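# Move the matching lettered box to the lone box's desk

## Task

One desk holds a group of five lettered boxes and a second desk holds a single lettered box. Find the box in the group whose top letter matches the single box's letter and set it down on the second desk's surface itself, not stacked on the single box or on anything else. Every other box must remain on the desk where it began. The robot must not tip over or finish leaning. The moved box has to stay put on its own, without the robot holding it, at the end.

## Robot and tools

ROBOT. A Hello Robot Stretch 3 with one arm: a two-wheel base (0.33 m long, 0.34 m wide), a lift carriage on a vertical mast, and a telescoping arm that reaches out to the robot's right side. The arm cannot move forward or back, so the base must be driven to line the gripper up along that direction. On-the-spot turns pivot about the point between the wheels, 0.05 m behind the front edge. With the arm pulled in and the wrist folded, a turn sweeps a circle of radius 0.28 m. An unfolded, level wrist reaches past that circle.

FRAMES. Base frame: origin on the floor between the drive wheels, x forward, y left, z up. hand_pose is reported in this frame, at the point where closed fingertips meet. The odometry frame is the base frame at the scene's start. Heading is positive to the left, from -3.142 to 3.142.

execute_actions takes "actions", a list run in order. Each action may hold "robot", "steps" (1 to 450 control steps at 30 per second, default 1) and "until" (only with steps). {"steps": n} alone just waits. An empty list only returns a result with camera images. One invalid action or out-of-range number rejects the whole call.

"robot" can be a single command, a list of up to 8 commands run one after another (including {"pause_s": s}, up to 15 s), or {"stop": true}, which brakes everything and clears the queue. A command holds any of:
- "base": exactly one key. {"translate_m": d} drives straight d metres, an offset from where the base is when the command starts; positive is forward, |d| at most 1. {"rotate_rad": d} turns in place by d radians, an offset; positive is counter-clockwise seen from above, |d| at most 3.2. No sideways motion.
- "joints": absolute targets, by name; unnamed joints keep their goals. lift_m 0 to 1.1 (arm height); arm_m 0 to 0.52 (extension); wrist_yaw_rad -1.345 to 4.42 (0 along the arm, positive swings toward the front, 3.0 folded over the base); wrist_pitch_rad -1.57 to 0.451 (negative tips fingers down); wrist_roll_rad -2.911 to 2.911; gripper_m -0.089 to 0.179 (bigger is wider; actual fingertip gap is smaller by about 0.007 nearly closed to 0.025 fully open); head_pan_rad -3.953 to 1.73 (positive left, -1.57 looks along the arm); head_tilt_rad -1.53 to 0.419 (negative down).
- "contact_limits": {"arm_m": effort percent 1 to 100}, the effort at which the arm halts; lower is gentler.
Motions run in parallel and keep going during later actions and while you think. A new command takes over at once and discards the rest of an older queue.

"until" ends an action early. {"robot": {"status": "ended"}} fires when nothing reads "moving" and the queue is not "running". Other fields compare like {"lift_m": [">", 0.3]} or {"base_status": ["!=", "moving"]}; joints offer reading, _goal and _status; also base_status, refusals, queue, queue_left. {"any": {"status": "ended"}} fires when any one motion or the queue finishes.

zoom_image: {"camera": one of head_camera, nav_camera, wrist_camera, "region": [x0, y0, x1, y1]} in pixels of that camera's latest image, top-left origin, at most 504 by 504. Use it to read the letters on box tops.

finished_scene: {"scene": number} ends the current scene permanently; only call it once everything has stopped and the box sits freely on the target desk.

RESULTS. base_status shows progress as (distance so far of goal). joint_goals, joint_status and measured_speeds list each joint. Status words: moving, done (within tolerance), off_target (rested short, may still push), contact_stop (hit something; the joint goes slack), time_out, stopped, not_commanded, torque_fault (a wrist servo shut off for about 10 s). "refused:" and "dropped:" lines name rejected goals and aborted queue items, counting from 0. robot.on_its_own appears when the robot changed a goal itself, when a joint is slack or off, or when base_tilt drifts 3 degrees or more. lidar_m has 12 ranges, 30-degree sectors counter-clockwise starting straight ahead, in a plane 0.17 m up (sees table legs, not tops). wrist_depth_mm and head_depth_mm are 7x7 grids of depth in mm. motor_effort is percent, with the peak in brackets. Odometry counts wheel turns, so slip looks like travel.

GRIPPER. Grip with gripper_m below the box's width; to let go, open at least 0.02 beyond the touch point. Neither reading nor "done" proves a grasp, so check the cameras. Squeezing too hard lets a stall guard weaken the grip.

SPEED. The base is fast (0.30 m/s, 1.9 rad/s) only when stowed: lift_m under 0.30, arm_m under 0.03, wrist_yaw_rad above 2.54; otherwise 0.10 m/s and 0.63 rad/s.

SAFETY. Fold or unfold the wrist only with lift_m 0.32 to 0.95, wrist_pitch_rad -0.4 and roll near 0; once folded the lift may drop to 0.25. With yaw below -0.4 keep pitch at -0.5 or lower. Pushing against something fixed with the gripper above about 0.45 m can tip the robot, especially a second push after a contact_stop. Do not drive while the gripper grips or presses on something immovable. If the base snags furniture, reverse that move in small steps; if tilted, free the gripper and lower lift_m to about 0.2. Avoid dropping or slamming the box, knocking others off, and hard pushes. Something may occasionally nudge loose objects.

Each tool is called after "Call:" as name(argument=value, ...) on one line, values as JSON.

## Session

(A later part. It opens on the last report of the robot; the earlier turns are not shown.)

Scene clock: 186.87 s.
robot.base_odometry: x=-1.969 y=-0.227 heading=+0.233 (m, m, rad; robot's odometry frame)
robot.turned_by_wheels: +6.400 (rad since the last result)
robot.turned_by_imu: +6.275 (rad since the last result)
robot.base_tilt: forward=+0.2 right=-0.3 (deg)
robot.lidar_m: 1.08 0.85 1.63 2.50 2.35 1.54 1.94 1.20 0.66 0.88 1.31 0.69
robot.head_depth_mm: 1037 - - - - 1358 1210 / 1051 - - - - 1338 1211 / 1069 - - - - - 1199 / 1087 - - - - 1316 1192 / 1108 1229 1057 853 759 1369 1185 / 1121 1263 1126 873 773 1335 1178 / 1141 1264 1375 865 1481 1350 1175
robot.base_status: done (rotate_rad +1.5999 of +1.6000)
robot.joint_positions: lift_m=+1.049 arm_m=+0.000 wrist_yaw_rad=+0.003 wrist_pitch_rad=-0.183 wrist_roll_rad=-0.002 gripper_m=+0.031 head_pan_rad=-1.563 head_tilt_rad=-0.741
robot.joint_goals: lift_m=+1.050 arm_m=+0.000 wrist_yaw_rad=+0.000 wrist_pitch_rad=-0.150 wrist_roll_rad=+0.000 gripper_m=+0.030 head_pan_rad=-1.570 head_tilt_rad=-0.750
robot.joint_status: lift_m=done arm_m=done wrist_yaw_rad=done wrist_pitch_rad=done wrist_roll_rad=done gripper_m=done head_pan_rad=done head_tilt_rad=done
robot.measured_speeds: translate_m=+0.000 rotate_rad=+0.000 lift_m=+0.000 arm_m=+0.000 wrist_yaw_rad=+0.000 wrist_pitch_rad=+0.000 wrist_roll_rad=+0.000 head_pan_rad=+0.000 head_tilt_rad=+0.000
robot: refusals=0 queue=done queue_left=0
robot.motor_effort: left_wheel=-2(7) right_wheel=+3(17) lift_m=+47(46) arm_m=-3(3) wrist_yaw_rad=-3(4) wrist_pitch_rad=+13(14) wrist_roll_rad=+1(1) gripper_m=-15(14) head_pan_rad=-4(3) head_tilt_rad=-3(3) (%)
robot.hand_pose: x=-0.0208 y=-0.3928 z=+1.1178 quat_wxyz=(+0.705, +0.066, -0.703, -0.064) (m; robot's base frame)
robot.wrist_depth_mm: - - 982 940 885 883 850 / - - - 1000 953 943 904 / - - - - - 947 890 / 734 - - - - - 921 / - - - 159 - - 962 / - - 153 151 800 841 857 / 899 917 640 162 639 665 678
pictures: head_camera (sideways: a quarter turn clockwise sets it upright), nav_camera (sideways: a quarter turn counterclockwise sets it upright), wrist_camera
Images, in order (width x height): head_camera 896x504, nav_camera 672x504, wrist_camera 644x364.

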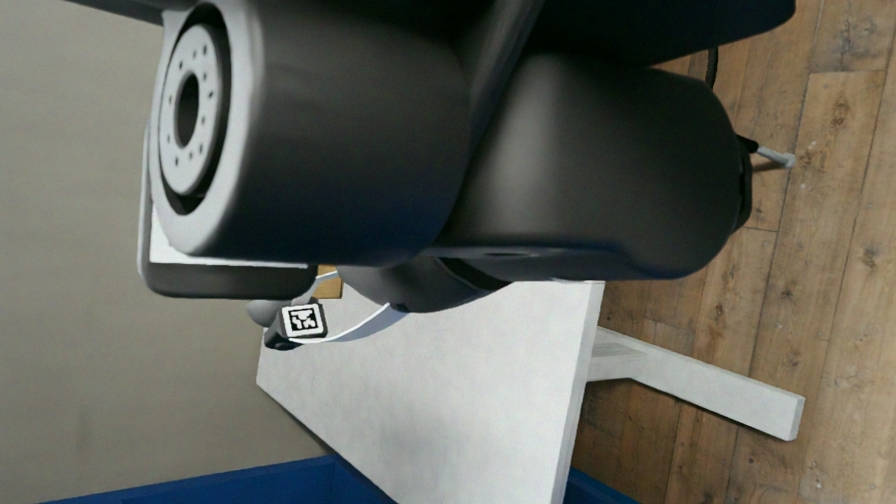

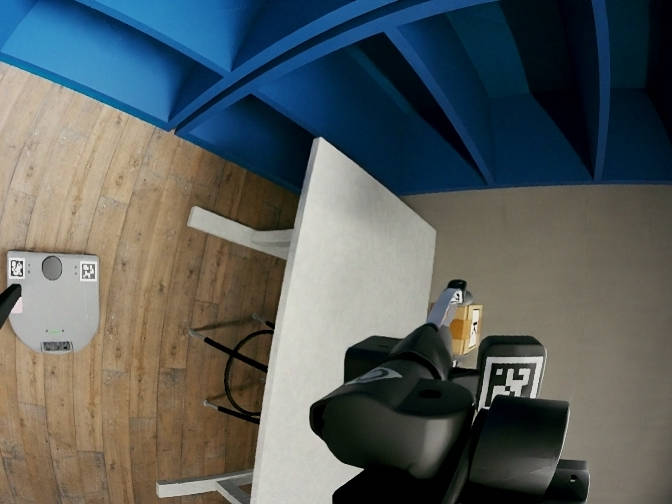

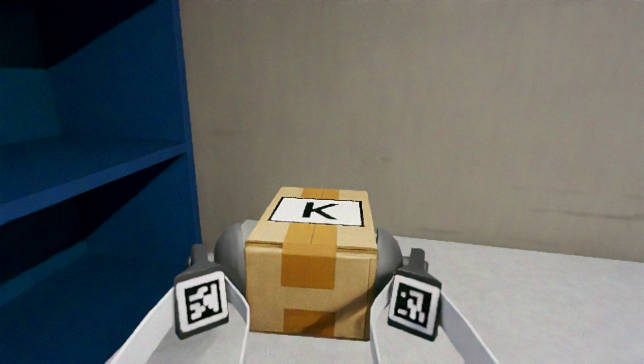

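Skewed but workable.

Call:
execute_actions(actions=[{"robot":[{"joints":{"arm_m":0.3,"lift_m":0.72}}],"steps":300,"until":{"robot":{"status":"ended"}}}])

Scene clock: 192.07 s.
robot.base_odometry: x=-1.969 y=-0.227 heading=+0.233 (m, m, rad; robot's odometry frame)
robot.turned_by_wheels: +0.000 (rad since the last result)
robot.turned_by_imu: +0.000 (rad since the last result)
robot.base_tilt: forward=+0.3 right=-0.3 (deg)
robot.lidar_m: 1.08 0.84 1.63 2.50 2.35 1.54 1.94 1.20 0.66 0.88 1.31 0.69
robot.head_depth_mm: 1035 1157 1195 916 739 1376 1221 / 1051 1174 1183 908 752 - - / 1069 1193 1172 960 708 1358 1201 / 1084 1213 1159 836 743 1379 1194 / 1105 1237 1141 884 757 1372 1185 / 1120 1263 1134 875 772 1329 1179 / 1143 1265 1374 863 1483 1353 1171
robot.base_status: done (rotate_rad +1.5999 of +1.6000)
robot.joint_positions: lift_m=+0.721 arm_m=+0.300 wrist_yaw_rad=+0.001 wrist_pitch_rad=-0.183 wrist_roll_rad=-0.002 gripper_m=+0.031 head_pan_rad=-1.563 head_tilt_rad=-0.741
robot.joint_goals: lift_m=+0.720 arm_m=+0.300 wrist_yaw_rad=+0.000 wrist_pitch_rad=-0.150 wrist_roll_rad=+0.000 gripper_m=+0.030 head_pan_rad=-1.570 head_tilt_rad=-0.750
robot.joint_status: lift_m=done arm_m=done wrist_yaw_rad=done wrist_pitch_rad=done wrist_roll_rad=done gripper_m=done head_pan_rad=done head_tilt_rad=done
robot.measured_speeds: translate_m=+0.000 rotate_rad=+0.000 lift_m=+0.000 arm_m=+0.000 wrist_yaw_rad=+0.000 wrist_pitch_rad=+0.000 wrist_roll_rad=+0.000 head_pan_rad=+0.000 head_tilt_rad=+0.000
robot: refusals=0 queue=done queue_left=0
robot.motor_effort: left_wheel=-2(2) right_wheel=+4(4) lift_m=+16(51) arm_m=+2(2) wrist_yaw_rad=-2(3) wrist_pitch_rad=+13(13) wrist_roll_rad=+1(1) gripper_m=-15(15) head_pan_rad=-3(4) head_tilt_rad=-4(3) (%)
robot.hand_pose: x=-0.0212 y=-0.6923 z=+0.7889 quat_wxyz=(+0.705, +0.065, -0.703, -0.064) (m; robot's base frame)
robot.wrist_depth_mm: 697 711 691 686 645 613 590 / 763 746 767 692 679 656 630 / 815 783 791 750 704 678 648 / 835 503 509 522 533 543 553 / 335 341 342 158 360 360 371 / 256 258 154 150 263 269 273 / 208 208 202 161 207 218 219
pictures: head_camera (sideways: a quarter turn clockwise sets it upright), nav_camera (sideways: a quarter turn counterclockwise sets it upright), wrist_camera
Images, in order (width x height): head_camera 896x504, nav_camera 672x504, wrist_camera 644x364.

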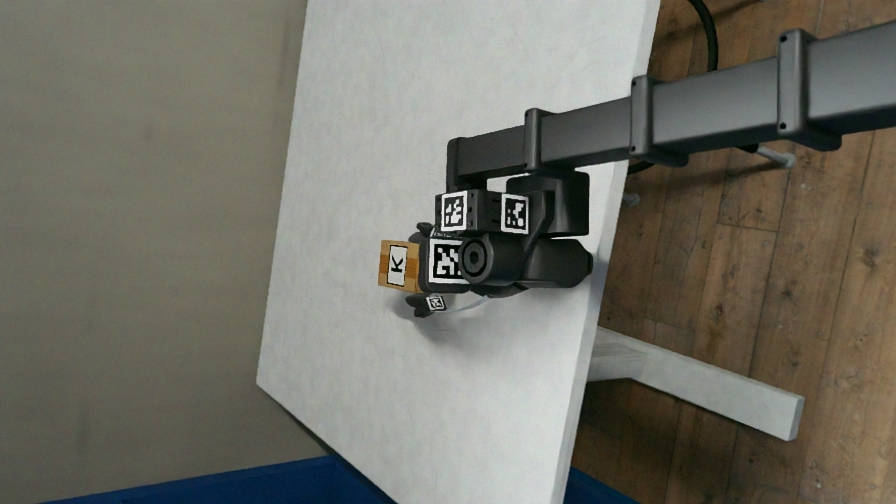

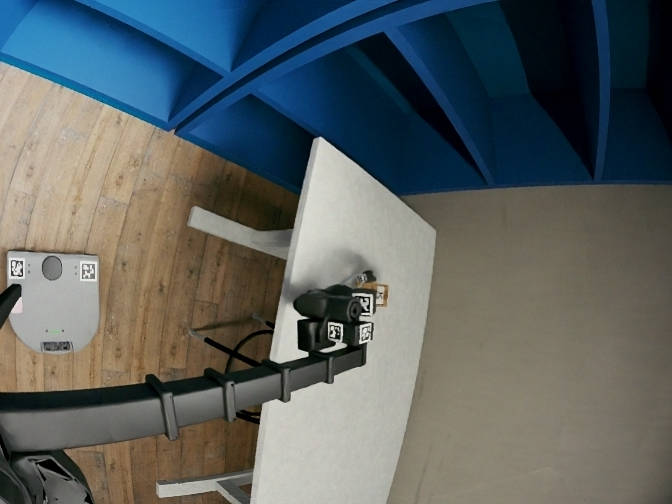

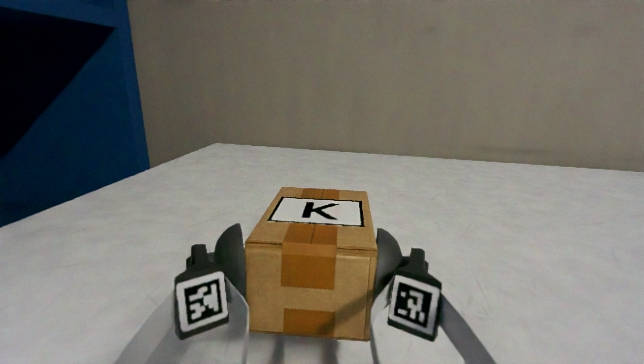

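Call:
execute_actions(actions=[{"robot":[{"joints":{"lift_m":0.69}},{"joints":{"gripper_m":0.12}},{"joints":{"arm_m":0.15}}],"steps":300,"until":{"robot":{"status":"ended"}}}])

Call:
finished_scene(scene=2)

Scene clock: 198.70 s.
robot.base_odometry: x=-1.969 y=-0.227 heading=+0.233 (m, m, rad; robot's odometry frame)
robot.turned_by_wheels: +0.000 (rad since the last result)
robot.turned_by_imu: +0.000 (rad since the last result)
robot.base_tilt: forward=+0.2 right=-0.4 (deg)
robot.lidar_m: 1.08 0.85 1.63 2.50 2.34 1.54 1.94 1.20 0.66 0.88 1.31 0.69
robot.head_depth_mm: 1035 1158 1202 916 738 1376 1211 / 1055 1174 1182 905 734 1427 - / 1069 1195 1165 898 739 - 1180 / 1087 1217 1155 844 765 - 1192 / 1105 1241 1142 879 758 1370 1184 / 1124 1261 1129 875 771 1335 1182 / 1140 1262 1374 865 1471 1348 1172
robot.base_status: done (rotate_rad +1.5999 of +1.6000)
robot.joint_positions: lift_m=+0.691 arm_m=+0.150 wrist_yaw_rad=+0.001 wrist_pitch_rad=-0.173 wrist_roll_rad=-0.002 gripper_m=+0.120 head_pan_rad=-1.563 head_tilt_rad=-0.741
robot.joint_goals: lift_m=+0.690 arm_m=+0.150 wrist_yaw_rad=+0.000 wrist_pitch_rad=-0.150 wrist_roll_rad=+0.000 gripper_m=+0.120 head_pan_rad=-1.570 head_tilt_rad=-0.750
robot.joint_status: lift_m=done arm_m=done wrist_yaw_rad=done wrist_pitch_rad=done wrist_roll_rad=done gripper_m=done head_pan_rad=done head_tilt_rad=done
robot.measured_speeds: translate_m=+0.000 rotate_rad=+0.000 lift_m=+0.000 arm_m=+0.000 wrist_yaw_rad=+0.000 wrist_pitch_rad=+0.000 wrist_roll_rad=+0.000 head_pan_rad=+0.000 head_tilt_rad=+0.000
robot: refusals=0 queue=done queue_left=0
robot.motor_effort: left_wheel=-2(2) right_wheel=+4(3) lift_m=+17(23) arm_m=-3(2) wrist_yaw_rad=-2(2) wrist_pitch_rad=+9(13) wrist_roll_rad=+1(1) gripper_m=-1(99) head_pan_rad=-4(4) head_tilt_rad=-3(4) (%)
robot.hand_pose: x=-0.0212 y=-0.5435 z=+0.7613 quat_wxyz=(+0.706, +0.062, -0.703, -0.061) (m; robot's base frame)
robot.wrist_depth_mm: 862 852 827 807 782 755 727 / 925 875 892 845 806 789 762 / - 909 860 884 866 806 762 / 459 428 434 304 452 466 475 / 283 284 288 298 301 305 309 / 215 - 220 221 224 229 230 / 179 166 176 177 178 175 184
pictures: head_camera (sideways: a quarter turn clockwise sets it upright), nav_camera (sideways: a quarter turn counterclockwise sets it upright), wrist_camera
Images, in order (width x height): head_camera 896x504, nav_camera 672x504, wrist_camera 644x364.

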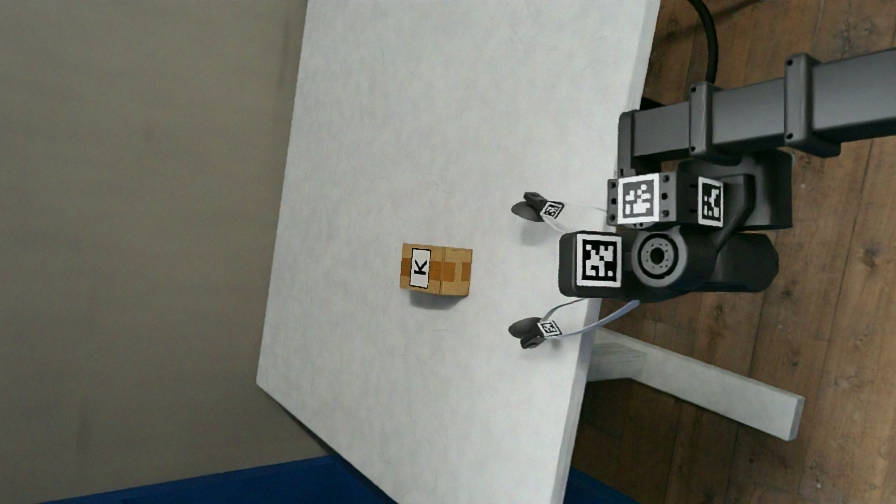

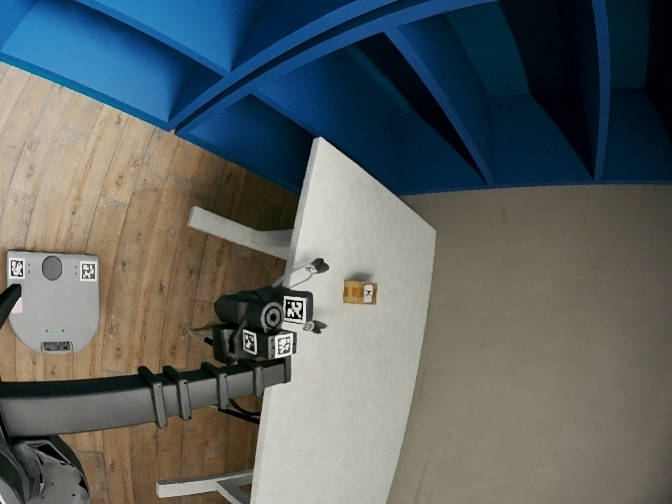

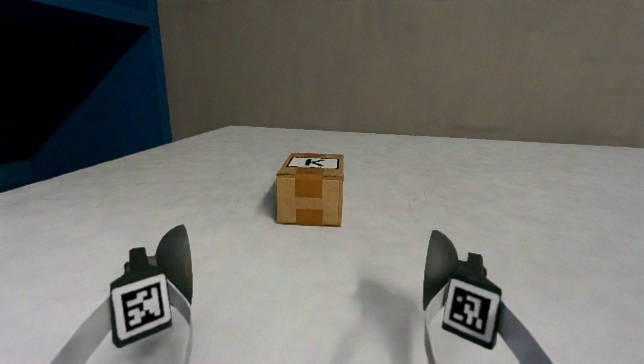

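The scene is finished: the task was done.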